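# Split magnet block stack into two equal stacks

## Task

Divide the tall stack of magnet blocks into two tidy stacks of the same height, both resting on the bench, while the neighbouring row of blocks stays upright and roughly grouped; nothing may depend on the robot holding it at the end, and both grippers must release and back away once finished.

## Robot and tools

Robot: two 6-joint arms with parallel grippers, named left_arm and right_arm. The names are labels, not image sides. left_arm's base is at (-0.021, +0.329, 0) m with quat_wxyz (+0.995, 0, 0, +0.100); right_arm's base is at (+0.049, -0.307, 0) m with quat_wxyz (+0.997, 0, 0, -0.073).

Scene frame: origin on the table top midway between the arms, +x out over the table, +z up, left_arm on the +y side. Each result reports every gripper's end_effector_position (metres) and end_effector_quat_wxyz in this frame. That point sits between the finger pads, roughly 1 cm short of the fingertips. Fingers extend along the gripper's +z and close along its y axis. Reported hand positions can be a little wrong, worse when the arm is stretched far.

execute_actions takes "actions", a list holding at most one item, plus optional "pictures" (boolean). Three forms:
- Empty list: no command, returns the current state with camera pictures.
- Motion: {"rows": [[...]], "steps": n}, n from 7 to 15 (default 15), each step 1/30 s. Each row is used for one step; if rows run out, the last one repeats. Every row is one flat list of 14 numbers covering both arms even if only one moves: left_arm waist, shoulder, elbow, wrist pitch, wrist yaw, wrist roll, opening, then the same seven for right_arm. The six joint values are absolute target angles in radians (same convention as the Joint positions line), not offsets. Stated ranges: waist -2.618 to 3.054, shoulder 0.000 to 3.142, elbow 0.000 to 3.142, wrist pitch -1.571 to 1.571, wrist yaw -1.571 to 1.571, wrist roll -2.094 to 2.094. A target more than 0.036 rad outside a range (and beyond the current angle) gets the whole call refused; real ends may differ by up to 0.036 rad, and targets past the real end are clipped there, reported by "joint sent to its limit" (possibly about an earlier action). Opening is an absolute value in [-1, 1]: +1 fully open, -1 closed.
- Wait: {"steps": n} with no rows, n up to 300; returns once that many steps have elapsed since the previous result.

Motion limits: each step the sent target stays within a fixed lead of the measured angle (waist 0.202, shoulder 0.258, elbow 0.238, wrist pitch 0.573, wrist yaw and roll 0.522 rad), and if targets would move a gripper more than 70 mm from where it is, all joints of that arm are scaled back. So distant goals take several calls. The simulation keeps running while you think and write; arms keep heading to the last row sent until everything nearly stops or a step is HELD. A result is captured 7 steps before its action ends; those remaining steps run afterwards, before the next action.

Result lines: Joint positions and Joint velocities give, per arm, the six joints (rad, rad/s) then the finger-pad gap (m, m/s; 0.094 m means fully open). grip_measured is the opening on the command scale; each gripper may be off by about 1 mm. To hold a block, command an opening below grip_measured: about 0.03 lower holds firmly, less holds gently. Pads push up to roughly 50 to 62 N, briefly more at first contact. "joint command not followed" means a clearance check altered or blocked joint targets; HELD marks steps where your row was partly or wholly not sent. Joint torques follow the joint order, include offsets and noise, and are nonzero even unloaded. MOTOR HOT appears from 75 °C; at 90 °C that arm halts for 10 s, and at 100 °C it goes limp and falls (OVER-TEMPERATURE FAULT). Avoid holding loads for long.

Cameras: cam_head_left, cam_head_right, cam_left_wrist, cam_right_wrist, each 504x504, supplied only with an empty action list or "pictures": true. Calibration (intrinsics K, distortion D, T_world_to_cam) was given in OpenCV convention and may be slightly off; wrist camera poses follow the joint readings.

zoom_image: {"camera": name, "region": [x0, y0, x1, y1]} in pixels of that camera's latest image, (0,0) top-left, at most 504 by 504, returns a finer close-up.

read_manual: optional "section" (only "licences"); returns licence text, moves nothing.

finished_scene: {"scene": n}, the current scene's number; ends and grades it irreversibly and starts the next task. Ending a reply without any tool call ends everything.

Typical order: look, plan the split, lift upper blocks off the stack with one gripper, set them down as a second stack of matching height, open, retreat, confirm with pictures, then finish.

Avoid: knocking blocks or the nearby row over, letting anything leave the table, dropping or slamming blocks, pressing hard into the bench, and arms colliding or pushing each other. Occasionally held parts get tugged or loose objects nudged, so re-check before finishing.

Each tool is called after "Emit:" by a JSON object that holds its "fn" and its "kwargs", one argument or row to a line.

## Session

Emit:
{"fn": "execute_actions", "kwargs": {
  "actions": []
}}

Scene clock: 0.00 s of 4600.00 s.
left_arm: end_effector_position=(+0.2646, +0.3593, +0.1458) grip_measured=+1.000 end_effector_quat_wxyz=(+0.146, +0.906, -0.398, +0.010) | right_arm: end_effector_position=(+0.3419, -0.3952, +0.2884) grip_measured=+1.000 end_effector_quat_wxyz=(+0.635, +0.048, +0.744, +0.202)
Joint positions: left_arm=[ 0.053  1.775  1.569 -1.534  0.242 -2.041  0.094] | right_arm=[-0.683  0.908  0.658  0.021 -1.061  0.171  0.094]
Joint velocities: left_arm=[-0.012 -0.012 -0.007  0.022  0.007  0.022  0.   ] | right_arm=[-0.007 -0.007 -0.007 -0.022 -0.037 -0.007  0.   ]
Joint torques (N m, as the arm reports them, + toward a larger angle): no reading
camera_calibration (this result's frames):
cam_left_wrist: T_world_to_cam=[[0.546872, 0.788796, -0.280592, -0.378586], [0.562613, -0.0980518, 0.820885, -0.220902], [0.619999, -0.606784, -0.497409, 0.230638], [0, 0, 0, 1]] pos_world=[0.188325, 0.416915, 0.189828]
cam_right_wrist: T_world_to_cam=[[0.12338, -0.728116, -0.674259, -0.131961], [-0.684326, 0.429629, -0.589167, 0.620247], [0.718663, 0.534104, -0.445261, 0.194762], [0, 0, 0, 1]] pos_world=[0.300764, -0.466582, 0.363173]

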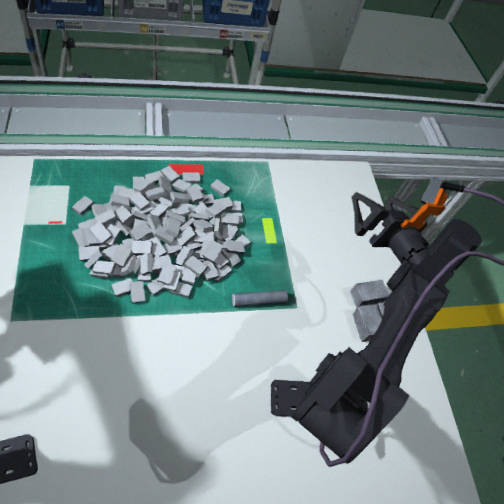

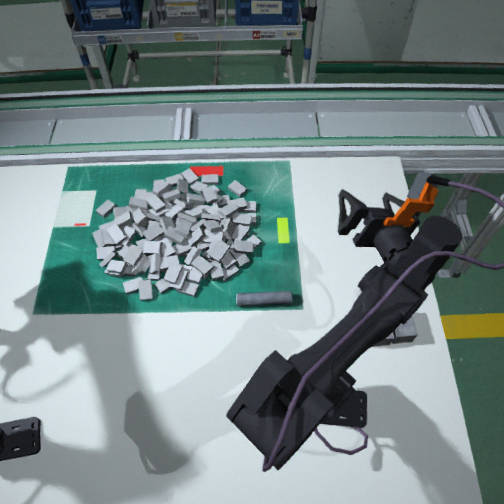

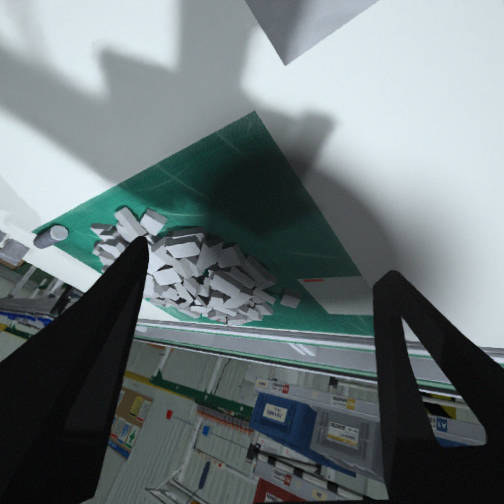

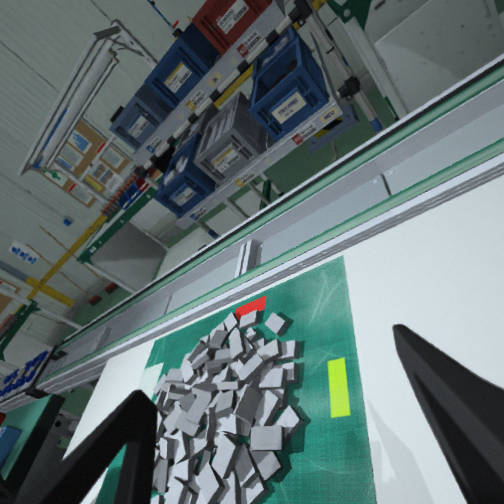

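Emit:
{"fn": "zoom_image", "kwargs": {
  "camera": "cam_head_left",
  "region": [320, 260, 440, 360]
}}

Emit:
{"fn": "zoom_image", "kwargs": {
  "camera": "cam_head_right",
  "region": [350, 280, 450, 370]
}}

Emit:
{"fn": "zoom_image", "kwargs": {
  "camera": "cam_left_wrist",
  "region": [220, 0, 400, 100]
}}

Emit:
{"fn": "zoom_image", "kwargs": {
  "camera": "cam_left_wrist",
  "region": [0, 200, 100, 290]
}}

Region (320, 260, 440, 360) of cam_head_left's 504x504 image, scaled by 4.200, with more detail than that image has.

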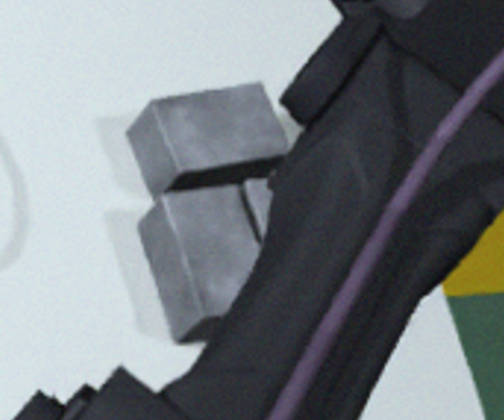

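Region (350, 280, 450, 370) of cam_head_right's 504x504 image, scaled by 5.040, with more detail than that image has; it fills the top 454 rows of this view, and the rest is white.

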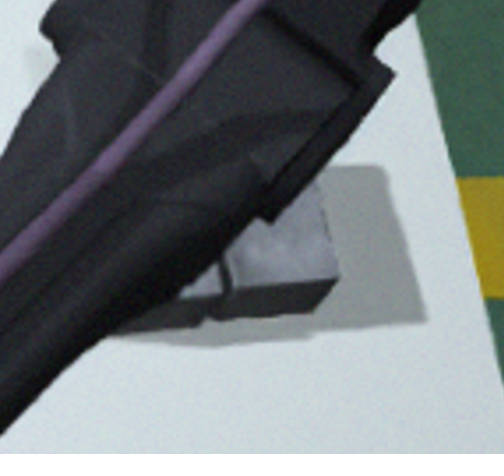

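Region (220, 0, 400, 100) of cam_left_wrist's 504x504 image, scaled by 2.800, with more detail than that image has.

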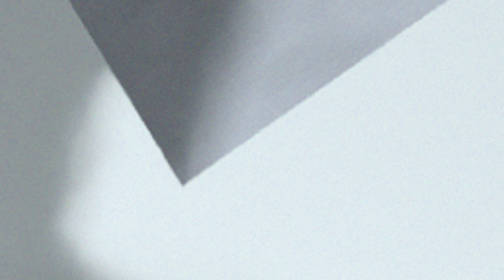

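Region (0, 200, 100, 290) of cam_left_wrist's 504x504 image, scaled by 5.040, with more detail than that image has; it fills the top 454 rows of this view, and the rest is white.

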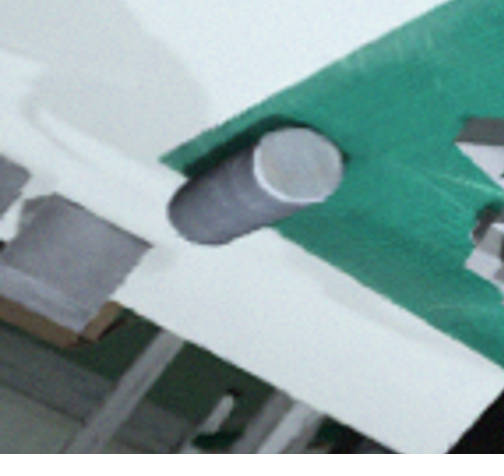

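Emit:
{"fn": "execute_actions", "kwargs": {
  "actions": [
    {"rows": [
[0.053,1.763,1.569,-1.519,0.240,-2.004,1, -0.683,0.908,0.658,0.021,-1.061,0.171,1],
[0.053,1.758,1.567,-1.515,0.233,-1.935,1, -0.683,0.908,0.658,0.021,-1.061,0.171,1],
[0.053,1.750,1.562,-1.510,0.224,-1.854,1, -0.683,0.908,0.658,0.021,-1.061,0.171,1],
[0.053,1.739,1.554,-1.503,0.211,-1.759,1, -0.683,0.908,0.658,0.021,-1.061,0.171,1],
[0.053,1.726,1.543,-1.493,0.195,-1.652,1, -0.683,0.908,0.658,0.021,-1.061,0.171,1],
[0.053,1.711,1.530,-1.483,0.178,-1.533,1, -0.683,0.908,0.658,0.021,-1.061,0.171,1],
[0.053,1.694,1.514,-1.471,0.159,-1.402,1, -0.683,0.908,0.658,0.021,-1.061,0.171,1],
[0.053,1.676,1.497,-1.457,0.139,-1.258,1, -0.683,0.908,0.658,0.021,-1.061,0.171,1],
[0.053,1.656,1.479,-1.443,0.118,-1.133,1, -0.683,0.908,0.658,0.021,-1.061,0.171,1],
[0.053,1.635,1.459,-1.427,0.097,-1.032,1, -0.683,0.908,0.658,0.021,-1.061,0.171,1],
[0.053,1.614,1.438,-1.411,0.077,-0.932,1, -0.683,0.908,0.658,0.021,-1.061,0.171,1],
[0.053,1.593,1.416,-1.394,0.058,-0.832,1, -0.683,0.908,0.658,0.021,-1.061,0.171,1],
[0.053,1.571,1.395,-1.377,0.041,-0.731,1, -0.683,0.908,0.658,0.021,-1.061,0.171,1],
[0.053,1.550,1.373,-1.359,0.025,-0.631,1, -0.683,0.908,0.658,0.021,-1.061,0.171,1],
[0.053,1.529,1.351,-1.341,0.012,-0.531,1, -0.683,0.908,0.658,0.021,-1.061,0.171,1]
], "steps": 15}
  ]
}}

Emit:
{"fn": "execute_actions", "kwargs": {
  "actions": [
    {"rows": [
[0.053,1.509,1.330,-1.323,0.003,-0.431,1, -0.683,0.908,0.658,0.021,-1.061,0.171,1],
[0.053,1.491,1.310,-1.305,-0.004,-0.330,1, -0.683,0.908,0.658,0.021,-1.061,0.171,1],
[0.053,1.474,1.292,-1.288,-0.006,-0.230,1, -0.683,0.908,0.658,0.021,-1.061,0.171,1],
[0.053,1.459,1.273,-1.271,-0.006,-0.130,1, -0.683,0.908,0.658,0.021,-1.061,0.171,1],
[0.053,1.446,1.253,-1.255,-0.006,-0.029,1, -0.683,0.908,0.658,0.021,-1.061,0.171,1],
[0.053,1.435,1.233,-1.239,-0.006,0.071,1, -0.683,0.908,0.658,0.021,-1.061,0.171,1],
[0.053,1.427,1.214,-1.225,-0.006,0.171,1, -0.683,0.908,0.658,0.021,-1.061,0.171,1],
[0.053,1.422,1.195,-1.211,-0.006,0.240,1, -0.683,0.908,0.658,0.021,-1.061,0.171,1],
[0.053,1.420,1.178,-1.199,-0.006,0.272,1, -0.683,0.908,0.658,0.021,-1.061,0.171,1],
[0.053,1.420,1.163,-1.189,-0.006,0.291,1, -0.683,0.908,0.658,0.021,-1.061,0.171,1],
[0.053,1.420,1.149,-1.179,-0.006,0.297,1, -0.683,0.908,0.658,0.021,-1.061,0.171,1],
[0.053,1.420,1.135,-1.172,-0.006,0.291,1, -0.683,0.908,0.658,0.021,-1.061,0.171,1],
[0.053,1.420,1.121,-1.167,-0.006,0.271,1, -0.683,0.908,0.658,0.021,-1.061,0.171,1],
[0.053,1.420,1.107,-1.163,-0.006,0.240,1, -0.683,0.908,0.658,0.021,-1.061,0.171,1],
[0.053,1.420,1.094,-1.162,-0.006,0.196,1, -0.683,0.908,0.658,0.021,-1.061,0.171,1]
], "steps": 15}
  ]
}}

Emit:
{"fn": "execute_actions", "kwargs": {
  "actions": [
    {"rows": [
[0.053,1.420,1.082,-1.162,-0.006,0.170,1, -0.683,0.908,0.658,0.021,-1.061,0.171,1],
[0.053,1.420,1.071,-1.162,-0.006,0.170,1, -0.683,0.908,0.658,0.021,-1.061,0.171,1],
[0.053,1.420,1.063,-1.162,-0.006,0.170,1, -0.683,0.908,0.658,0.021,-1.061,0.171,1],
[0.053,1.420,1.056,-1.162,-0.006,0.170,1, -0.683,0.908,0.658,0.021,-1.061,0.171,1],
[0.053,1.420,1.052,-1.162,-0.006,0.170,1, -0.683,0.908,0.658,0.021,-1.061,0.171,1],
[0.053,1.420,1.050,-1.162,-0.006,0.170,1, -0.683,0.908,0.658,0.021,-1.061,0.171,1]
], "steps": 7}
  ]
}}

Emit:
{"fn": "execute_actions", "kwargs": {
  "actions": [
    {"steps": 15}
  ],
  "pictures": true
}}

Scene clock: 6.40 s of 4600.00 s.
left_arm: end_effector_position=(+0.2639, +0.3660, +0.1455) grip_measured=+1.000 end_effector_quat_wxyz=(+0.111, +0.813, -0.570, +0.039) | right_arm: end_effector_position=(+0.3419, -0.3952, +0.2884) grip_measured=+1.000 end_effector_quat_wxyz=(+0.635, +0.048, +0.744, +0.202)
Joint positions: left_arm=[ 0.053  1.733  1.53  -1.487  0.203 -1.654  0.094] | right_arm=[-0.683  0.908  0.658  0.021 -1.061  0.171  0.094]
Joint velocities: left_arm=[ 0.002 -0.476 -0.432  0.3   -0.388  2.659  0.   ] | right_arm=[ 0.022 -0.002 -0.002 -0.007  0.051  0.066  0.   ]
Joint torques (N m, as the arm reports them, + toward a larger angle): left_arm=[ 0.14 -8.88  5.88  0.03  0.03 -0.04] | right_arm=[-0.03 -1.92  7.9   1.24 -0.15  0.02]
Steps of this call (steps 1 to 90: nothing new was sent; then 3.13 s passed at rest; steps 91 to 98: the first 8 steps of this action). Readings (joint positions):
91: left_arm=[0.053 1.775 1.569 -1.533 0.242 -2.036] | right_arm=[-0.683 0.908 0.658 0.021 -1.061 0.171]
92: left_arm=[0.053 1.775 1.569 -1.530 0.242 -2.019] | right_arm=[-0.683 0.908 0.658 0.021 -1.061 0.171]
94: left_arm=[0.053 1.774 1.568 -1.522 0.238 -1.948] | right_arm=[-0.683 0.908 0.658 0.021 -1.061 0.171]
98: the state above

Scene clock: 6.90 s of 4600.00 s.
left_arm: end_effector_position=(+0.2276, +0.3901, +0.1399) grip_measured=+1.000 end_effector_quat_wxyz=(+0.033, -0.203, +0.979, -0.009) | right_arm: end_effector_position=(+0.3419, -0.3952, +0.2884) grip_measured=+1.000 end_effector_quat_wxyz=(+0.635, +0.048, +0.744, +0.202)
Joint positions: left_arm=[ 0.053  1.45   1.238 -1.294  0.02  -0.158  0.094] | right_arm=[-0.683  0.908  0.658  0.021 -1.061  0.171  0.094]
Joint velocities: left_arm=[ 0.002 -0.256 -0.52   0.447 -0.168  2.63   0.   ] | right_arm=[ 0.002  0.002  0.007 -0.037  0.037  0.007  0.   ]
Joint torques (N m, as the arm reports them, + toward a larger angle): left_arm=[ 0.08 -5.38  5.99  0.75 -0.08  0.01] | right_arm=[-0.04 -1.99  7.82  1.24 -0.15  0.02]
Steps of this call (steps 1 to 7: the last 7 steps of your previous action; steps 8 to 15: the first 8 steps of this action). Readings (joint positions):
8: left_arm=[0.053 1.561 1.375 -1.396 0.078 -0.853] | right_arm=[-0.683 0.908 0.658 0.021 -1.061 0.171]
9: left_arm=[0.053 1.540 1.354 -1.382 0.064 -0.753] | right_arm=[-0.683 0.908 0.658 0.021 -1.061 0.171]
11: left_arm=[0.053 1.503 1.314 -1.354 0.043 -0.553] | right_arm=[-0.683 0.908 0.658 0.021 -1.061 0.171]
15: the state above

Scene clock: 7.13 s of 4600.00 s.
left_arm: end_effector_position=(+0.2181, +0.3902, +0.1136) grip_measured=+1.000 end_effector_quat_wxyz=(+0.022, -0.043, +0.999, +0.001) | right_arm: end_effector_position=(+0.3419, -0.3952, +0.2884) grip_measured=+1.000 end_effector_quat_wxyz=(+0.635, +0.048, +0.744, +0.202)
Joint positions: left_arm=[ 0.053  1.437  1.124 -1.213  0.007  0.166  0.094] | right_arm=[-0.683  0.908  0.658  0.021 -1.061  0.171  0.094]
Joint velocities: left_arm=[ 0.007  0.002 -0.422  0.212  0.051  0.125  0.   ] | right_arm=[ 0.012 -0.002 -0.027 -0.007 -0.007  0.022  0.   ]
Joint torques (N m, as the arm reports them, + toward a larger angle): left_arm=[ 0.07 -5.78  6.34  0.74 -0.07  0.08] | right_arm=[-0.04 -1.91  7.87  1.23 -0.16  0.02]
Kept back: the last 7 steps of this action.
Steps of this call (steps 1 to 7: the last 7 steps of your previous action). Readings (joint positions):
1: left_arm=[0.053 1.443 1.220 -1.280 0.017 -0.073] | right_arm=[-0.683 0.908 0.658 0.021 -1.061 0.171]
2: left_arm=[0.053 1.439 1.202 -1.266 0.015 -0.002] | right_arm=[-0.683 0.908 0.658 0.021 -1.061 0.171]
4: left_arm=[0.053 1.437 1.170 -1.242 0.010 0.103] | right_arm=[-0.683 0.908 0.658 0.021 -1.061 0.171]
7: the state above

Scene clock: 7.63 s of 4600.00 s.
left_arm: end_effector_position=(+0.2064, +0.3880, +0.0963) grip_measured=+1.000 end_effector_quat_wxyz=(+0.002, -0.043, +0.999, -0.000) | right_arm: end_effector_position=(+0.3419, -0.3952, +0.2884) grip_measured=+1.000 end_effector_quat_wxyz=(+0.635, +0.048, +0.744, +0.202)
Joint positions: left_arm=[ 0.053  1.437  1.056 -1.186  0.002  0.167  0.094] | right_arm=[-0.683  0.908  0.658  0.021 -1.061  0.171  0.094]
Joint velocities: left_arm=[-0.022  0.002 -0.012 -0.007 -0.022 -0.037  0.   ] | right_arm=[-0.002 -0.002 -0.002 -0.022  0.007  0.051  0.   ]
Joint torques (N m, as the arm reports them, + toward a larger angle): left_arm=[ 0.06 -5.56  6.28  0.67 -0.09  0.05] | right_arm=[ 0.   -1.97  7.89  1.22 -0.14  0.02]
Kept back: nothing.
Steps of this call (steps 1 to 7: the last 7 steps of your previous action; steps 8 to 15: the robot went on to your last target). Readings (joint positions):
1: left_arm=[0.053 1.437 1.110 -1.207 0.005 0.167] | right_arm=[-0.683 0.908 0.658 0.021 -1.061 0.171]
2: left_arm=[0.053 1.437 1.097 -1.202 0.005 0.167] | right_arm=[-0.683 0.908 0.658 0.021 -1.061 0.171]
4: left_arm=[0.053 1.437 1.076 -1.196 0.004 0.167] | right_arm=[-0.683 0.908 0.658 0.021 -1.061 0.171]
8: left_arm=[0.053 1.437 1.056 -1.194 0.002 0.167] | right_arm=[-0.683 0.908 0.658 0.021 -1.061 0.171]
15: the state above
camera_calibration (this result's frames):
cam_left_wrist: T_world_to_cam=[[0.312035, -0.950067, 0.00273897, 0.312571], [-0.554706, -0.179843, 0.812378, 0.118494], [-0.771321, -0.255009, -0.583125, 0.418497], [0, 0, 0, 1]] pos_world=[0.290992, 0.424995, 0.146918]
cam_right_wrist: T_world_to_cam=[[0.12338, -0.728116, -0.674259, -0.131961], [-0.684326, 0.429629, -0.589167, 0.620247], [0.718663, 0.534104, -0.445261, 0.194762], [0, 0, 0, 1]] pos_world=[0.300764, -0.466582, 0.363173]

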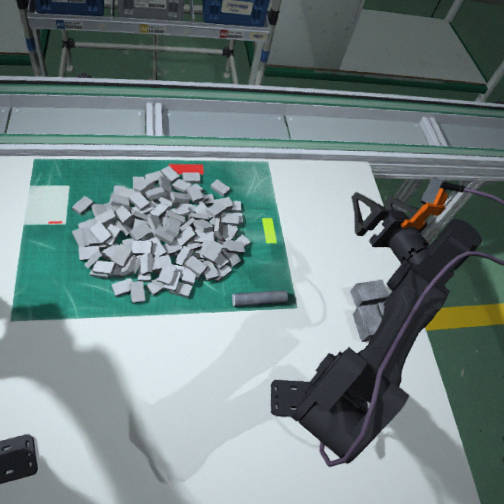

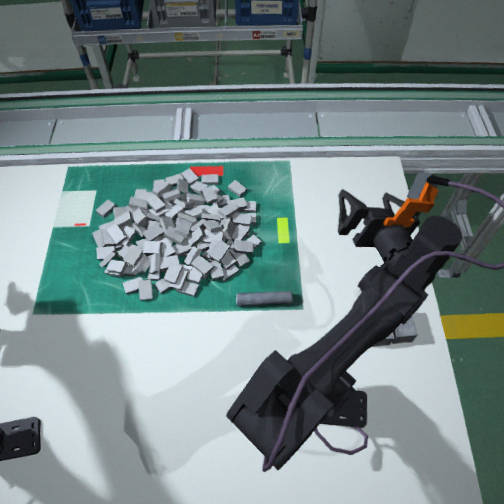

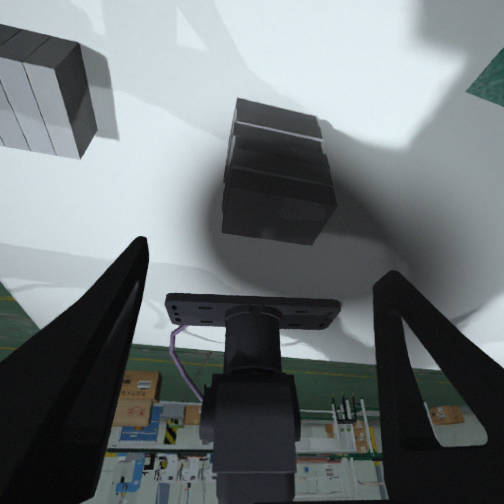

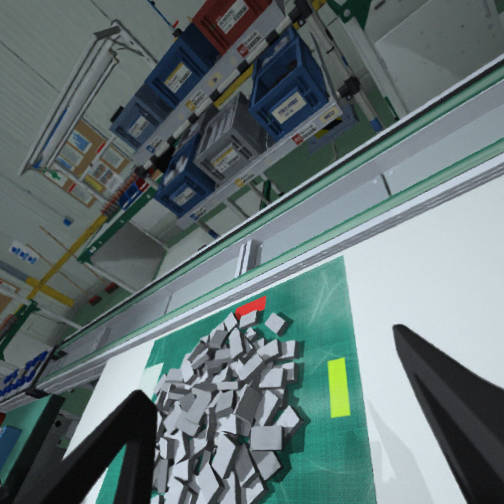

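Emit:
{"fn": "zoom_image", "kwargs": {
  "camera": "cam_left_wrist",
  "region": [200, 90, 360, 250]
}}

Emit:
{"fn": "zoom_image", "kwargs": {
  "camera": "cam_left_wrist",
  "region": [0, 10, 160, 170]
}}

Region (200, 90, 360, 250) of cam_left_wrist's 504x504 image, scaled by 3.150, with more detail than that image has.

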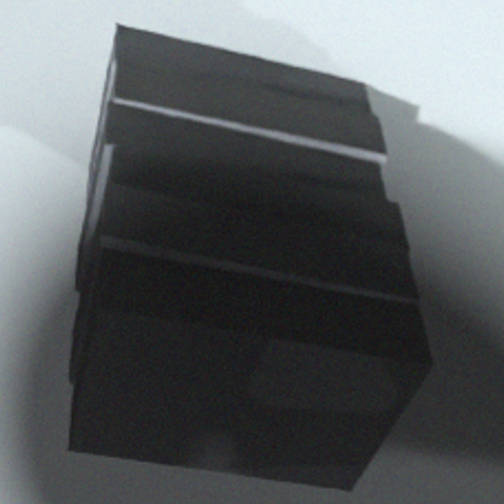

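Region (0, 10, 160, 170) of cam_left_wrist's 504x504 image, scaled by 3.150, with more detail than that image has.

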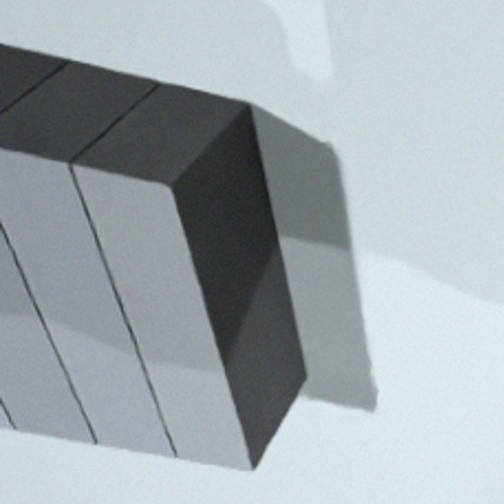

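Emit:
{"fn": "execute_actions", "kwargs": {
  "actions": [
    {"rows": [
[0.053,1.429,1.048,-1.151,-0.004,0.167,0.95, -0.683,0.908,0.658,0.021,-1.061,0.171,1],
[0.053,1.437,1.043,-1.129,-0.004,0.167,0.88, -0.683,0.908,0.658,0.021,-1.061,0.171,1],
[0.053,1.442,1.034,-1.105,-0.004,0.167,0.80, -0.683,0.908,0.658,0.021,-1.061,0.171,1],
[0.053,1.446,1.023,-1.080,-0.004,0.167,0.72, -0.683,0.908,0.658,0.021,-1.061,0.171,1],
[0.053,1.451,1.010,-1.054,-0.004,0.167,0.64, -0.683,0.908,0.658,0.021,-1.061,0.171,1],
[0.053,1.456,0.996,-1.028,-0.004,0.167,0.56, -0.683,0.908,0.658,0.021,-1.061,0.171,1],
[0.053,1.462,0.981,-1.005,-0.004,0.167,0.49, -0.683,0.908,0.658,0.021,-1.061,0.171,1],
[0.053,1.468,0.966,-0.981,-0.004,0.167,0.43, -0.683,0.908,0.658,0.021,-1.061,0.171,1],
[0.053,1.474,0.951,-0.963,-0.004,0.167,0.38, -0.683,0.908,0.658,0.021,-1.061,0.171,1],
[0.053,1.479,0.937,-0.946,-0.004,0.167,0.34, -0.683,0.908,0.658,0.021,-1.061,0.171,1],
[0.053,1.484,0.924,-0.934,-0.004,0.167,0.30, -0.683,0.908,0.658,0.021,-1.061,0.171,1],
[0.053,1.488,0.913,-0.927,-0.004,0.167,0.27, -0.683,0.908,0.658,0.021,-1.061,0.171,1],
[0.053,1.491,0.904,-0.925,-0.004,0.167,0.24, -0.683,0.908,0.658,0.021,-1.061,0.171,1],
[0.053,1.493,0.899,-0.930,-0.004,0.167,0.21, -0.683,0.908,0.658,0.021,-1.061,0.171,1],
[0.053,1.494,0.897,-0.942,-0.004,0.167,0.18, -0.683,0.908,0.658,0.021,-1.061,0.171,1]
], "steps": 15}
  ]
}}

Emit:
{"fn": "execute_actions", "kwargs": {
  "actions": [
    {"rows": [
[0.053,1.494,0.897,-0.950,-0.004,0.167,0.15, -0.683,0.908,0.658,0.021,-1.061,0.171,1],
[0.053,1.494,0.897,-0.950,-0.004,0.167,0.12, -0.683,0.908,0.658,0.021,-1.061,0.171,1],
[0.053,1.494,0.897,-0.950,-0.004,0.167,0.09, -0.683,0.908,0.658,0.021,-1.061,0.171,1],
[0.053,1.494,0.897,-0.950,-0.004,0.167,0.06, -0.683,0.908,0.658,0.021,-1.061,0.171,1],
[0.053,1.494,0.897,-0.950,-0.004,0.167,0.035, -0.683,0.908,0.658,0.021,-1.061,0.171,1],
[0.053,1.494,0.897,-0.950,-0.004,0.167,0.01, -0.683,0.908,0.658,0.021,-1.061,0.171,1],
[0.053,1.494,0.897,-0.950,-0.004,0.167,-0.01, -0.683,0.908,0.658,0.021,-1.061,0.171,1],
[0.053,1.494,0.897,-0.950,-0.004,0.167,-0.03, -0.683,0.908,0.658,0.021,-1.061,0.171,1],
[0.053,1.494,0.897,-0.950,-0.004,0.167,-0.046, -0.683,0.908,0.658,0.021,-1.061,0.171,1],
[0.053,1.494,0.897,-0.950,-0.004,0.167,-0.062, -0.683,0.908,0.658,0.021,-1.061,0.171,1],
[0.053,1.494,0.897,-0.950,-0.004,0.167,-0.078, -0.683,0.908,0.658,0.021,-1.061,0.171,1],
[0.053,1.494,0.897,-0.950,-0.004,0.167,-0.094, -0.683,0.908,0.658,0.021,-1.061,0.171,1],
[0.053,1.494,0.897,-0.950,-0.004,0.167,-0.11, -0.683,0.908,0.658,0.021,-1.061,0.171,1],
[0.053,1.494,0.897,-0.950,-0.004,0.167,-0.125, -0.683,0.908,0.658,0.021,-1.061,0.171,1],
[0.053,1.494,0.897,-0.950,-0.004,0.167,-0.14, -0.683,0.908,0.658,0.021,-1.061,0.171,1]
], "steps": 15}
  ]
}}

Emit:
{"fn": "execute_actions", "kwargs": {
  "actions": [
    {"steps": 12}
  ],
  "pictures": true
}}

Scene clock: 11.77 s of 4600.00 s.
left_arm: end_effector_position=(+0.2166, +0.3907, +0.0818) grip_measured=+0.460 end_effector_quat_wxyz=(+0.023, -0.043, +0.999, +0.004) | right_arm: end_effector_position=(+0.3419, -0.3952, +0.2884) grip_measured=+1.000 end_effector_quat_wxyz=(+0.635, +0.048, +0.744, +0.202)
Joint positions: left_arm=[ 0.053  1.446  1.004 -1.082  0.001  0.167  0.069] | right_arm=[-0.683  0.908  0.658  0.021 -1.061  0.171  0.094]
Joint velocities: left_arm=[-0.002  0.149 -0.403  0.579  0.022 -0.051 -0.056] | right_arm=[-0.002 -0.002 -0.007 -0.037  0.007 -0.007  0.   ]
Joint torques (N m, as the arm reports them, + toward a larger angle): left_arm=[ 0.03 -3.35  5.63  0.66 -0.06  0.  ] | right_arm=[-0.06 -1.92  7.95  1.23 -0.16  0.04]
Steps of this call (steps 1 to 15: the robot went on to your last target; steps 16 to 90: nothing new was sent; then 0.87 s passed at rest; steps 91 to 98: the first 8 steps of this action). Readings (joint positions):
91: left_arm=[0.053 1.437 1.056 -1.183 0.001 0.167] | right_arm=[-0.683 0.908 0.658 0.021 -1.061 0.171]
92: left_arm=[0.053 1.437 1.056 -1.179 0.001 0.167] | right_arm=[-0.683 0.908 0.658 0.021 -1.061 0.171]
94: left_arm=[0.053 1.437 1.049 -1.157 0.001 0.167] | right_arm=[-0.683 0.908 0.658 0.021 -1.061 0.171]
98: the state above

Scene clock: 12.27 s of 4600.00 s.
left_arm: end_effector_position=(+0.2080, +0.3884, +0.0461) grip_measured=-0.019 end_effector_quat_wxyz=(+0.001, -0.043, +0.999, -0.001) | right_arm: end_effector_position=(+0.3419, -0.3952, +0.2884) grip_measured=+1.000 end_effector_quat_wxyz=(+0.635, +0.048, +0.744, +0.202)
Joint positions: left_arm=[ 0.053  1.495  0.901 -0.975  0.002  0.167  0.046] | right_arm=[-0.683  0.908  0.658  0.021 -1.061  0.171  0.094]
Joint velocities: left_arm=[ 0.007  0.002  0.007 -0.037  0.051 -0.051 -0.017] | right_arm=[-0.022 -0.007 -0.007  0.007 -0.022  0.007  0.   ]
Joint torques (N m, as the arm reports them, + toward a larger angle): left_arm=[ 0.04 -4.63  6.07  0.72 -0.13  0.03] | right_arm=[-0.05 -1.93  7.9   1.24 -0.16  0.02]
Steps of this call (steps 1 to 7: the last 7 steps of your previous action; steps 8 to 15: the first 8 steps of this action). Readings (joint positions):
8: left_arm=[0.053 1.494 0.904 -0.981 0.001 0.167] | right_arm=[-0.683 0.908 0.658 0.021 -1.061 0.171]
9: left_arm=[0.053 1.495 0.902 -0.981 0.001 0.167] | right_arm=[-0.683 0.908 0.658 0.021 -1.061 0.171]
11: left_arm=[0.053 1.495 0.901 -0.980 0.001 0.167] | right_arm=[-0.683 0.908 0.658 0.021 -1.061 0.171]
15: the state above

Scene clock: 12.67 s of 4600.00 s.
left_arm: end_effector_position=(+0.2081, +0.3880, +0.0461) grip_measured=-0.102 end_effector_quat_wxyz=(+0.002, -0.043, +0.999, -0.002) | right_arm: end_effector_position=(+0.3419, -0.3952, +0.2884) grip_measured=+1.000 end_effector_quat_wxyz=(+0.635, +0.048, +0.744, +0.202)
Joint positions: left_arm=[ 0.053  1.495  0.901 -0.975  0.004  0.167  0.042] | right_arm=[-0.683  0.908  0.658  0.021 -1.061  0.171  0.094]
Joint velocities: left_arm=[ 0.007 -0.017 -0.002  0.051  0.022 -0.051 -0.002] | right_arm=[ 0.002 -0.002  0.002  0.037 -0.051 -0.007  0.   ]
Joint torques (N m, as the arm reports them, + toward a larger angle): left_arm=[ 0.04 -4.52  6.13  0.72 -0.07 -0.02] | right_arm=[ 0.01 -1.91  7.84  1.22 -0.15  0.01]
Kept back: nothing.
Steps of this call (steps 1 to 7: the last 7 steps of your previous action; steps 8 to 12: the robot went on to your last target). Readings (joint positions):
1: left_arm=[0.053 1.495 0.901 -0.975 0.004 0.167] | right_arm=[-0.683 0.908 0.658 0.021 -1.061 0.171]
2: left_arm=[0.053 1.495 0.901 -0.975 0.004 0.167] | right_arm=[-0.683 0.908 0.658 0.021 -1.061 0.171]
4: left_arm=[0.053 1.495 0.901 -0.975 0.004 0.167] | right_arm=[-0.683 0.908 0.658 0.021 -1.061 0.171]
8: left_arm=[0.053 1.495 0.901 -0.975 0.004 0.167] | right_arm=[-0.683 0.908 0.658 0.021 -1.061 0.171]
12: the state above
camera_calibration (this result's frames):
cam_left_wrist: T_world_to_cam=[[0.312029, -0.950058, 0.00532983, 0.312005], [-0.55435, -0.177504, 0.813135, 0.159204], [-0.771579, -0.256676, -0.582051, 0.391201], [0, 0, 0, 1]] pos_world=[0.292743, 0.425094, 0.0965813]
cam_right_wrist: T_world_to_cam=[[0.12338, -0.728116, -0.674259, -0.131961], [-0.684326, 0.429629, -0.589167, 0.620247], [0.718663, 0.534104, -0.445261, 0.194762], [0, 0, 0, 1]] pos_world=[0.300764, -0.466582, 0.363173]

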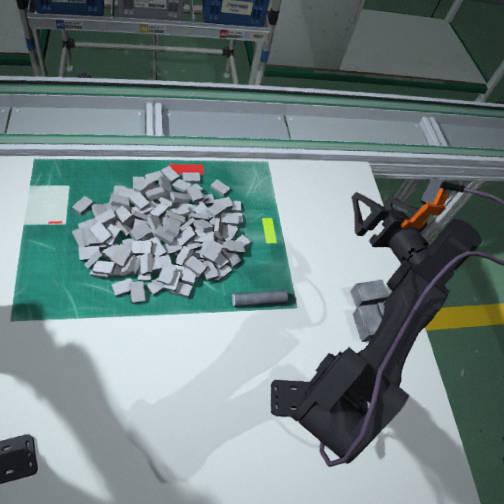

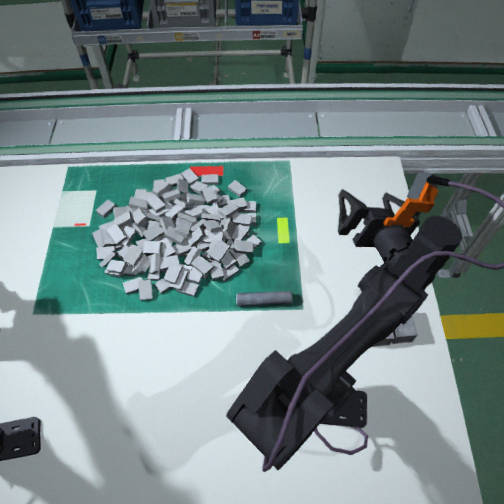

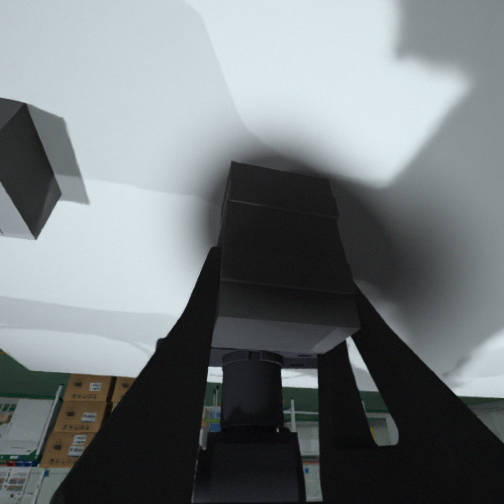

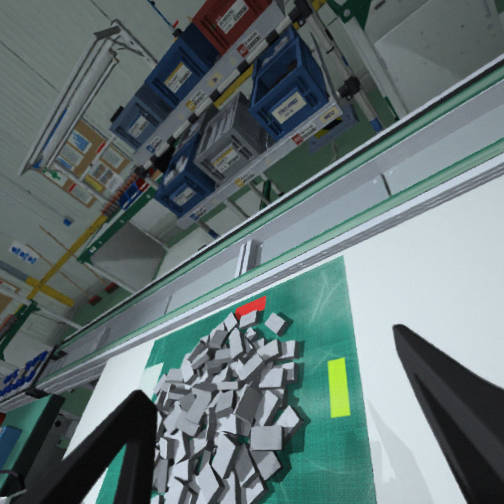

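Emit:
{"fn": "zoom_image", "kwargs": {
  "camera": "cam_left_wrist",
  "region": [180, 150, 390, 360]
}}

Region (180, 150, 390, 360) of cam_left_wrist's 504x504 image, scaled by 2.400, with more detail than that image has.

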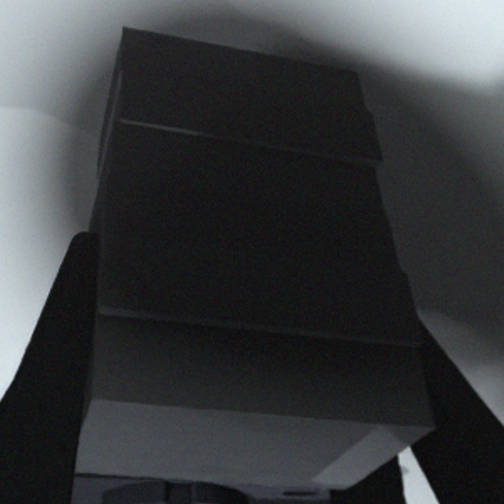

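Emit:
{"fn": "execute_actions", "kwargs": {
  "actions": [
    {"rows": [
[0.053,1.492,0.912,-0.958,-0.002,0.167,-0.136, -0.683,0.908,0.658,0.021,-1.061,0.171,1],
[0.053,1.490,0.926,-0.966,-0.002,0.167,-0.136, -0.683,0.908,0.658,0.021,-1.061,0.171,1],
[0.053,1.488,0.938,-0.974,-0.002,0.167,-0.136, -0.683,0.908,0.658,0.021,-1.061,0.171,1],
[0.053,1.486,0.946,-0.980,-0.002,0.167,-0.136, -0.683,0.908,0.658,0.021,-1.061,0.171,1],
[0.053,1.485,0.955,-0.990,-0.002,0.167,-0.136, -0.683,0.908,0.658,0.021,-1.061,0.171,1],
[0.053,1.485,0.965,-1.005,-0.002,0.167,-0.136, -0.683,0.908,0.658,0.021,-1.061,0.171,1],
[0.053,1.485,0.975,-1.022,-0.002,0.167,-0.136, -0.683,0.908,0.658,0.021,-1.061,0.171,1],
[0.053,1.485,0.985,-1.040,-0.002,0.163,-0.136, -0.683,0.908,0.658,0.021,-1.061,0.171,1],
[0.049,1.485,0.994,-1.055,-0.002,0.153,-0.136, -0.683,0.908,0.658,0.021,-1.061,0.171,1],
[0.039,1.485,1.002,-1.066,-0.002,0.137,-0.136, -0.683,0.908,0.658,0.021,-1.061,0.171,1],
[0.023,1.485,1.008,-1.072,-0.002,0.116,-0.136, -0.683,0.908,0.658,0.021,-1.061,0.171,1],
[0.002,1.485,1.012,-1.074,-0.002,0.090,-0.136, -0.683,0.908,0.658,0.021,-1.061,0.171,1],
[-0.023,1.485,1.013,-1.072,-0.002,0.062,-0.136, -0.683,0.908,0.658,0.021,-1.061,0.171,1],
[-0.052,1.485,1.013,-1.066,-0.002,0.031,-0.136, -0.683,0.908,0.658,0.021,-1.061,0.171,1],
[-0.083,1.485,1.010,-1.060,-0.002,-0.002,-0.136, -0.683,0.908,0.658,0.021,-1.061,0.171,1]
], "steps": 15}
  ]
}}

Emit:
{"fn": "execute_actions", "kwargs": {
  "actions": [
    {"rows": [
[-0.116,1.485,1.004,-1.053,-0.002,-0.036,-0.136, -0.683,0.908,0.658,0.021,-1.061,0.171,1],
[-0.150,1.486,0.997,-1.046,-0.002,-0.070,-0.136, -0.683,0.908,0.658,0.021,-1.061,0.171,1],
[-0.183,1.487,0.990,-1.039,-0.002,-0.103,-0.136, -0.683,0.908,0.658,0.021,-1.061,0.171,1],
[-0.216,1.488,0.984,-1.033,-0.002,-0.134,-0.136, -0.683,0.908,0.658,0.021,-1.061,0.171,1],
[-0.247,1.489,0.979,-1.027,-0.002,-0.162,-0.136, -0.683,0.908,0.658,0.021,-1.061,0.171,1],
[-0.276,1.489,0.977,-1.022,-0.002,-0.188,-0.136, -0.683,0.908,0.658,0.021,-1.061,0.171,1],
[-0.301,1.490,0.975,-1.012,-0.002,-0.209,-0.136, -0.683,0.908,0.658,0.021,-1.061,0.171,1],
[-0.322,1.492,0.971,-0.999,-0.002,-0.225,-0.136, -0.683,0.908,0.658,0.021,-1.061,0.171,1],
[-0.338,1.493,0.966,-0.987,-0.002,-0.235,-0.136, -0.683,0.908,0.658,0.021,-1.061,0.171,1],
[-0.348,1.496,0.959,-0.973,-0.002,-0.239,-0.136, -0.683,0.908,0.658,0.021,-1.061,0.171,1],
[-0.352,1.498,0.952,-0.958,-0.002,-0.239,-0.136, -0.683,0.908,0.658,0.021,-1.061,0.171,1],
[-0.352,1.501,0.944,-0.943,-0.002,-0.239,-0.136, -0.683,0.908,0.658,0.021,-1.061,0.171,1],
[-0.352,1.505,0.935,-0.927,-0.002,-0.239,-0.136, -0.683,0.908,0.658,0.021,-1.061,0.171,1],
[-0.352,1.508,0.925,-0.913,-0.002,-0.239,-0.136, -0.683,0.908,0.658,0.021,-1.061,0.171,1],
[-0.352,1.512,0.915,-0.896,-0.002,-0.239,-0.136, -0.683,0.908,0.658,0.021,-1.061,0.171,1]
], "steps": 15}
  ]
}}

Emit:
{"fn": "execute_actions", "kwargs": {
  "actions": [
    {"rows": [
[-0.352,1.515,0.905,-0.882,-0.002,-0.239,-0.136, -0.683,0.908,0.658,0.021,-1.061,0.171,1],
[-0.352,1.519,0.895,-0.867,-0.002,-0.239,-0.136, -0.683,0.908,0.658,0.021,-1.061,0.171,1],
[-0.352,1.523,0.884,-0.853,-0.002,-0.239,-0.136, -0.683,0.908,0.658,0.021,-1.061,0.171,1],
[-0.352,1.527,0.874,-0.841,-0.002,-0.239,-0.136, -0.683,0.908,0.658,0.021,-1.061,0.171,1],
[-0.352,1.530,0.864,-0.828,-0.002,-0.239,-0.136, -0.683,0.908,0.658,0.021,-1.061,0.171,1],
[-0.352,1.534,0.855,-0.819,-0.002,-0.239,-0.136, -0.683,0.908,0.658,0.021,-1.061,0.171,1],
[-0.352,1.537,0.846,-0.809,-0.002,-0.239,-0.136, -0.683,0.908,0.658,0.021,-1.061,0.171,1],
[-0.352,1.540,0.838,-0.802,-0.002,-0.239,-0.136, -0.683,0.908,0.658,0.021,-1.061,0.171,1],
[-0.352,1.543,0.830,-0.796,-0.002,-0.239,-0.136, -0.683,0.908,0.658,0.021,-1.061,0.171,1],
[-0.352,1.545,0.824,-0.792,-0.002,-0.239,-0.136, -0.683,0.908,0.658,0.021,-1.061,0.171,1],
[-0.352,1.547,0.819,-0.791,-0.002,-0.239,-0.136, -0.683,0.908,0.658,0.021,-1.061,0.171,1],
[-0.352,1.548,0.815,-0.791,-0.002,-0.239,-0.136, -0.683,0.908,0.658,0.021,-1.061,0.171,1],
[-0.352,1.549,0.8125,-0.795,-0.002,-0.239,-0.136, -0.683,0.908,0.658,0.021,-1.061,0.171,1],
[-0.352,1.5495,0.8115,-0.801,-0.002,-0.239,-0.136, -0.683,0.908,0.658,0.021,-1.061,0.171,1],
[-0.352,1.5495,0.8115,-0.805,-0.002,-0.239,-0.136, -0.683,0.908,0.658,0.021,-1.061,0.171,1]
], "steps": 15}
  ]
}}

Emit:
{"fn": "execute_actions", "kwargs": {
  "actions": [
    {"steps": 14}
  ],
  "pictures": true
}}

Scene clock: 18.27 s of 4600.00 s.
left_arm: end_effector_position=(+0.2109, +0.3887, +0.0526) grip_measured=-0.102 end_effector_quat_wxyz=(+0.003, -0.043, +0.999, -0.002) | right_arm: end_effector_position=(+0.3419, -0.3952, +0.2884) grip_measured=+1.000 end_effector_quat_wxyz=(+0.635, +0.048, +0.744, +0.202)
Joint positions: left_arm=[ 0.053  1.495  0.928 -1.     0.004  0.167  0.042] | right_arm=[-0.683  0.908  0.658  0.021 -1.061  0.171  0.094]
Joint velocities: left_arm=[ 0.002 -0.012  0.295 -0.33  -0.037  0.037 -0.   ] | right_arm=[-0.002  0.007 -0.002 -0.007 -0.007 -0.051  0.   ]
Joint torques (N m, as the arm reports them, + toward a larger angle): left_arm=[-0.01 -5.3  10.01  0.46 -0.05 -0.04] | right_arm=[ 0.   -1.94  7.88  1.22 -0.15  0.03]
Steps of this call (steps 1 to 15: the robot went on to your last target; steps 16 to 90: nothing new was sent; then 2.33 s passed at rest; steps 91 to 98: the first 8 steps of this action). Readings (joint positions):
91: left_arm=[0.053 1.495 0.901 -0.975 0.004 0.167] | right_arm=[-0.683 0.908 0.658 0.021 -1.061 0.171]
92: left_arm=[0.053 1.495 0.901 -0.975 0.004 0.167] | right_arm=[-0.683 0.908 0.658 0.021 -1.061 0.171]
94: left_arm=[0.053 1.495 0.902 -0.976 0.004 0.167] | right_arm=[-0.683 0.908 0.658 0.021 -1.061 0.171]
98: the state above

Scene clock: 18.77 s of 4600.00 s.
left_arm: end_effector_position=(+0.2250, +0.3102, +0.0648) grip_measured=-0.102 end_effector_quat_wxyz=(+0.009, -0.020, +1.000, -0.000) | right_arm: end_effector_position=(+0.3419, -0.3952, +0.2884) grip_measured=+1.000 end_effector_quat_wxyz=(+0.635, +0.048, +0.744, +0.202)
Joint positions: left_arm=[-0.279  1.495  0.979 -1.037 -0.001 -0.118  0.042] | right_arm=[-0.683  0.908  0.658  0.021 -1.061  0.171  0.094]
Joint velocities: left_arm=[-0.745  0.012 -0.022  0.081  0.007 -0.637 -0.   ] | right_arm=[-0.002  0.002 -0.012 -0.11   0.022 -0.007  0.   ]
Joint torques (N m, as the arm reports them, + toward a larger angle): left_arm=[ 0.3  -4.92  5.91  0.72 -0.02 -0.03] | right_arm=[-0.03 -1.97  7.88  1.23 -0.15  0.03]
Steps of this call (steps 1 to 7: the last 7 steps of your previous action; steps 8 to 15: the first 8 steps of this action). Readings (joint positions):
8: left_arm=[-0.050 1.495 0.979 -1.041 -0.007 0.067] | right_arm=[-0.683 0.908 0.658 0.021 -1.061 0.171]
9: left_arm=[-0.083 1.495 0.979 -1.041 -0.007 0.042] | right_arm=[-0.683 0.908 0.658 0.021 -1.061 0.171]
11: left_arm=[-0.153 1.495 0.979 -1.041 -0.005 -0.013] | right_arm=[-0.683 0.908 0.658 0.021 -1.061 0.171]
15: the state above

Scene clock: 19.27 s of 4600.00 s.
left_arm: end_effector_position=(+0.2187, +0.2926, +0.0251) grip_measured=-0.102 end_effector_quat_wxyz=(+0.007, -0.040, +0.999, -0.004) | right_arm: end_effector_position=(+0.3419, -0.3952, +0.2884) grip_measured=+1.000 end_effector_quat_wxyz=(+0.635, +0.048, +0.744, +0.202)
Joint positions: left_arm=[-0.349  1.538  0.852 -0.869  0.005 -0.229  0.042] | right_arm=[-0.683  0.908  0.658  0.021 -1.061  0.171  0.094]
Joint velocities: left_arm=[ 0.012  0.095 -0.276  0.344  0.037 -0.081 -0.   ] | right_arm=[ 0.002 -0.002  0.007  0.022 -0.051 -0.007  0.   ]
Joint torques (N m, as the arm reports them, + toward a larger angle): left_arm=[-0.13 -5.1   6.32  0.68 -0.06 -0.07] | right_arm=[-0.04 -1.95  7.86  1.24 -0.16  0.02]
Steps of this call (steps 1 to 7: the last 7 steps of your previous action; steps 8 to 15: the first 8 steps of this action). Readings (joint positions):
8: left_arm=[-0.349 1.508 0.925 -0.955 0.005 -0.213] | right_arm=[-0.683 0.908 0.658 0.021 -1.061 0.171]
9: left_arm=[-0.349 1.513 0.914 -0.942 0.005 -0.217] | right_arm=[-0.683 0.908 0.658 0.021 -1.061 0.171]
11: left_arm=[-0.349 1.523 0.892 -0.915 0.005 -0.223] | right_arm=[-0.683 0.908 0.658 0.021 -1.061 0.171]
15: the state above

Scene clock: 19.73 s of 4600.00 s.
left_arm: end_effector_position=(+0.2131, +0.2935, +0.0130) grip_measured=-0.102 end_effector_quat_wxyz=(+0.001, -0.042, +0.999, -0.003) | right_arm: end_effector_position=(+0.3419, -0.3952, +0.2884) grip_measured=+1.000 end_effector_quat_wxyz=(+0.635, +0.048, +0.744, +0.202)
Joint positions: left_arm=[-0.349  1.553  0.812 -0.827  0.005 -0.233  0.042] | right_arm=[-0.683  0.908  0.658  0.021 -1.061  0.171  0.094]
Joint velocities: left_arm=[-0.002  0.017  0.022  0.037 -0.037 -0.037 -0.   ] | right_arm=[ 0.012 -0.002  0.012 -0.081 -0.022 -0.007  0.   ]
Joint torques (N m, as the arm reports them, + toward a larger angle): left_arm=[-0.24 -4.99  6.06  0.65 -0.08 -0.06] | right_arm=[-0.06 -1.91  7.89  1.23 -0.16  0.02]
Kept back: nothing.
Steps of this call (steps 1 to 7: the last 7 steps of your previous action; steps 8 to 14: the robot went on to your last target). Readings (joint positions):
1: left_arm=[-0.349 1.542 0.843 -0.859 0.005 -0.230] | right_arm=[-0.683 0.908 0.658 0.021 -1.061 0.171]
2: left_arm=[-0.349 1.545 0.835 -0.850 0.005 -0.231] | right_arm=[-0.683 0.908 0.658 0.021 -1.061 0.171]
4: left_arm=[-0.349 1.549 0.823 -0.838 0.005 -0.231] | right_arm=[-0.683 0.908 0.658 0.021 -1.061 0.171]
8: left_arm=[-0.349 1.553 0.812 -0.831 0.005 -0.232] | right_arm=[-0.683 0.908 0.658 0.021 -1.061 0.171]
14: the state above
camera_calibration (this result's frames):
cam_left_wrist: T_world_to_cam=[[0.310582, -0.950522, 0.00681188, 0.221266], [-0.553132, -0.174898, 0.814528, 0.171075], [-0.773035, -0.256746, -0.580084, 0.351782], [0, 0, 0, 1]] pos_world=[0.297846, 0.330557, 0.0632111]
cam_right_wrist: T_world_to_cam=[[0.12338, -0.728116, -0.674259, -0.131961], [-0.684326, 0.429629, -0.589167, 0.620247], [0.718663, 0.534104, -0.445261, 0.194762], [0, 0, 0, 1]] pos_world=[0.300764, -0.466582, 0.363173]

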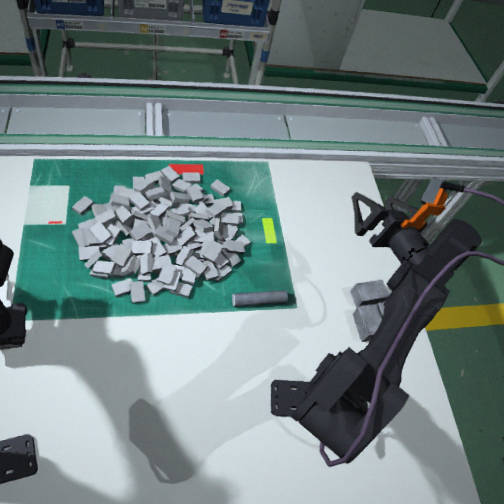

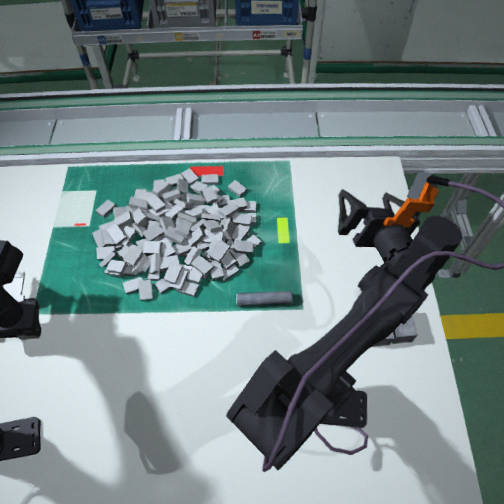

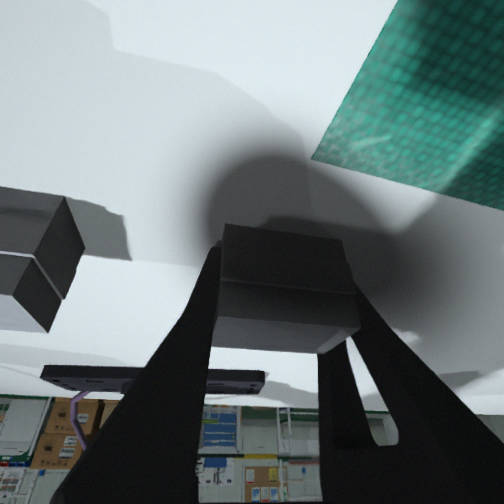

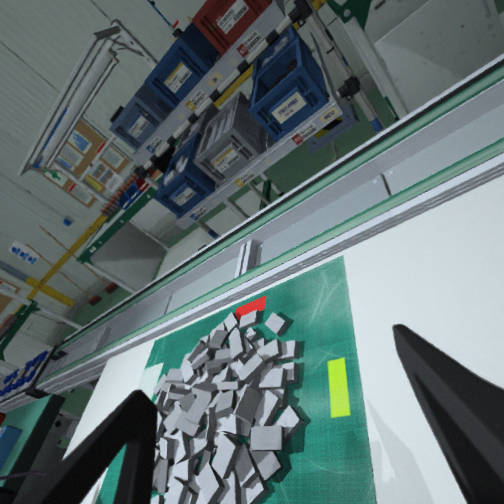

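Emit:
{"fn": "execute_actions", "kwargs": {
  "actions": []
}}

Scene clock: 20.87 s of 4600.00 s.
left_arm: end_effector_position=(+0.2134, +0.2934, +0.0130) grip_measured=-0.102 end_effector_quat_wxyz=(+0.001, -0.042, +0.999, -0.003) | right_arm: end_effector_position=(+0.3419, -0.3952, +0.2884) grip_measured=+1.000 end_effector_quat_wxyz=(+0.635, +0.048, +0.744, +0.202)
Joint positions: left_arm=[-0.349  1.553  0.812 -0.826  0.005 -0.233  0.042] | right_arm=[-0.683  0.908  0.658  0.021 -1.061  0.171  0.094]
Joint velocities: left_arm=[-0.002 -0.002  0.007  0.037  0.066 -0.007  0.   ] | right_arm=[-0.007  0.002 -0.012  0.007  0.037 -0.051  0.   ]
Joint torques (N m, as the arm reports them, + toward a larger angle): left_arm=[-0.22 -4.96  6.09  0.69 -0.1  -0.09] | right_arm=[-0.02 -1.92  7.89  1.23 -0.14  0.03]
Kept back: nothing.
Steps of this call (steps 1 to 30: the robot went on to your last target; steps 31 to 34: nothing new was sent). Readings (joint positions):
1: left_arm=[-0.349 1.553 0.812 -0.827 0.005 -0.233] | right_arm=[-0.683 0.908 0.658 0.021 -1.061 0.171]
2: left_arm=[-0.349 1.553 0.812 -0.826 0.005 -0.233] | right_arm=[-0.683 0.908 0.658 0.021 -1.061 0.171]
4: left_arm=[-0.349 1.553 0.812 -0.826 0.005 -0.233] | right_arm=[-0.683 0.908 0.658 0.021 -1.061 0.171]
8: left_arm=[-0.349 1.553 0.812 -0.826 0.005 -0.233] | right_arm=[-0.683 0.908 0.658 0.021 -1.061 0.171]
34: the state above
All arms were judged still, so your last target was given up. Only a new action makes them travel on or press farther. Fingers that are still opening or closing keep moving.
camera_calibration (this result's frames):
cam_left_wrist: T_world_to_cam=[[0.310574, -0.950521, 0.00732442, 0.221133], [-0.554053, -0.17476, 0.813931, 0.171386], [-0.772378, -0.256844, -0.580915, 0.351889], [0, 0, 0, 1]] pos_world=[0.29807, 0.330524, 0.0633013]
cam_right_wrist: T_world_to_cam=[[0.12338, -0.728116, -0.674259, -0.131961], [-0.684326, 0.429629, -0.589167, 0.620247], [0.718663, 0.534104, -0.445261, 0.194762], [0, 0, 0, 1]] pos_world=[0.300764, -0.466582, 0.363173]

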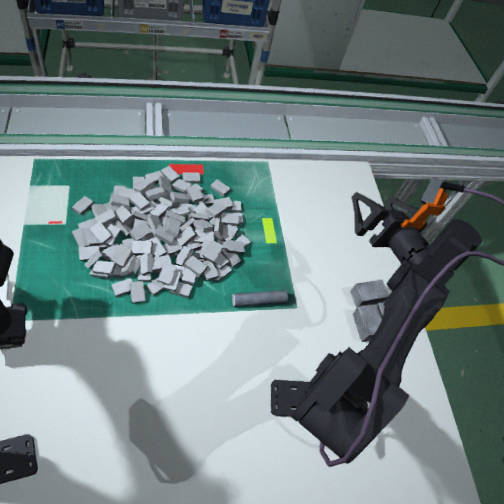

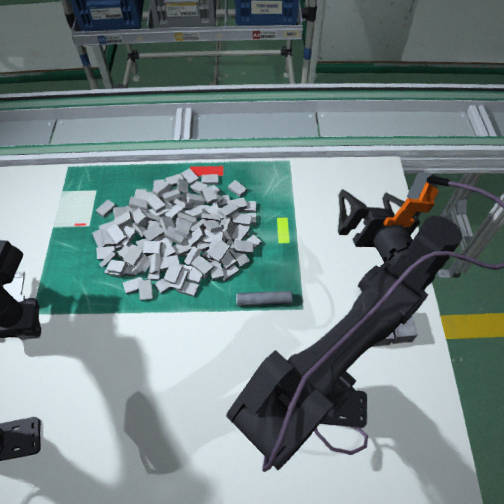

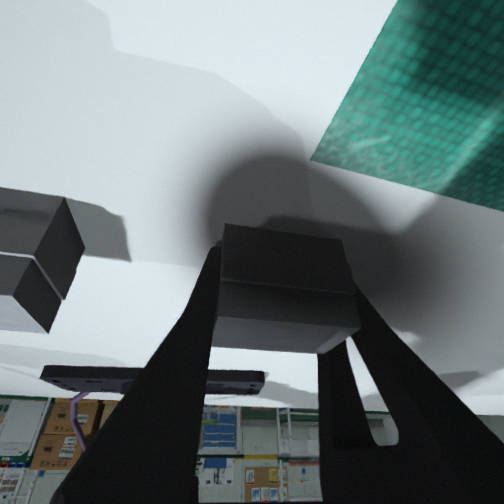

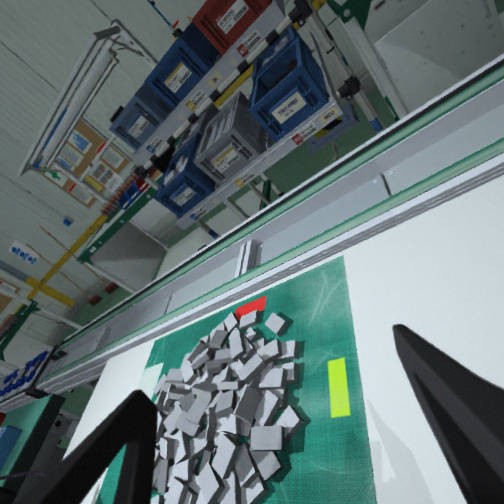

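Emit:
{"fn": "zoom_image", "kwargs": {
  "camera": "cam_left_wrist",
  "region": [0, 160, 200, 360]
}}

Emit:
{"fn": "zoom_image", "kwargs": {
  "camera": "cam_left_wrist",
  "region": [190, 200, 390, 400]
}}

Region (0, 160, 200, 360) of cam_left_wrist's 504x504 image, scaled by 2.520, with more detail than that image has.

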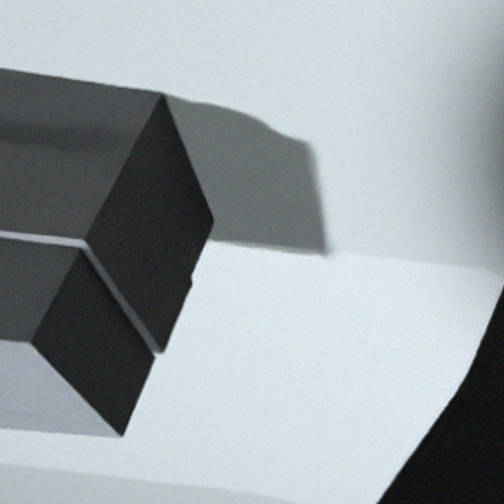

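Region (190, 200, 390, 400) of cam_left_wrist's 504x504 image, scaled by 2.520, with more detail than that image has.

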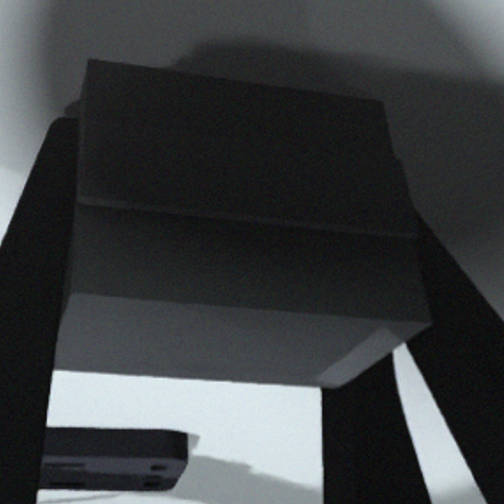

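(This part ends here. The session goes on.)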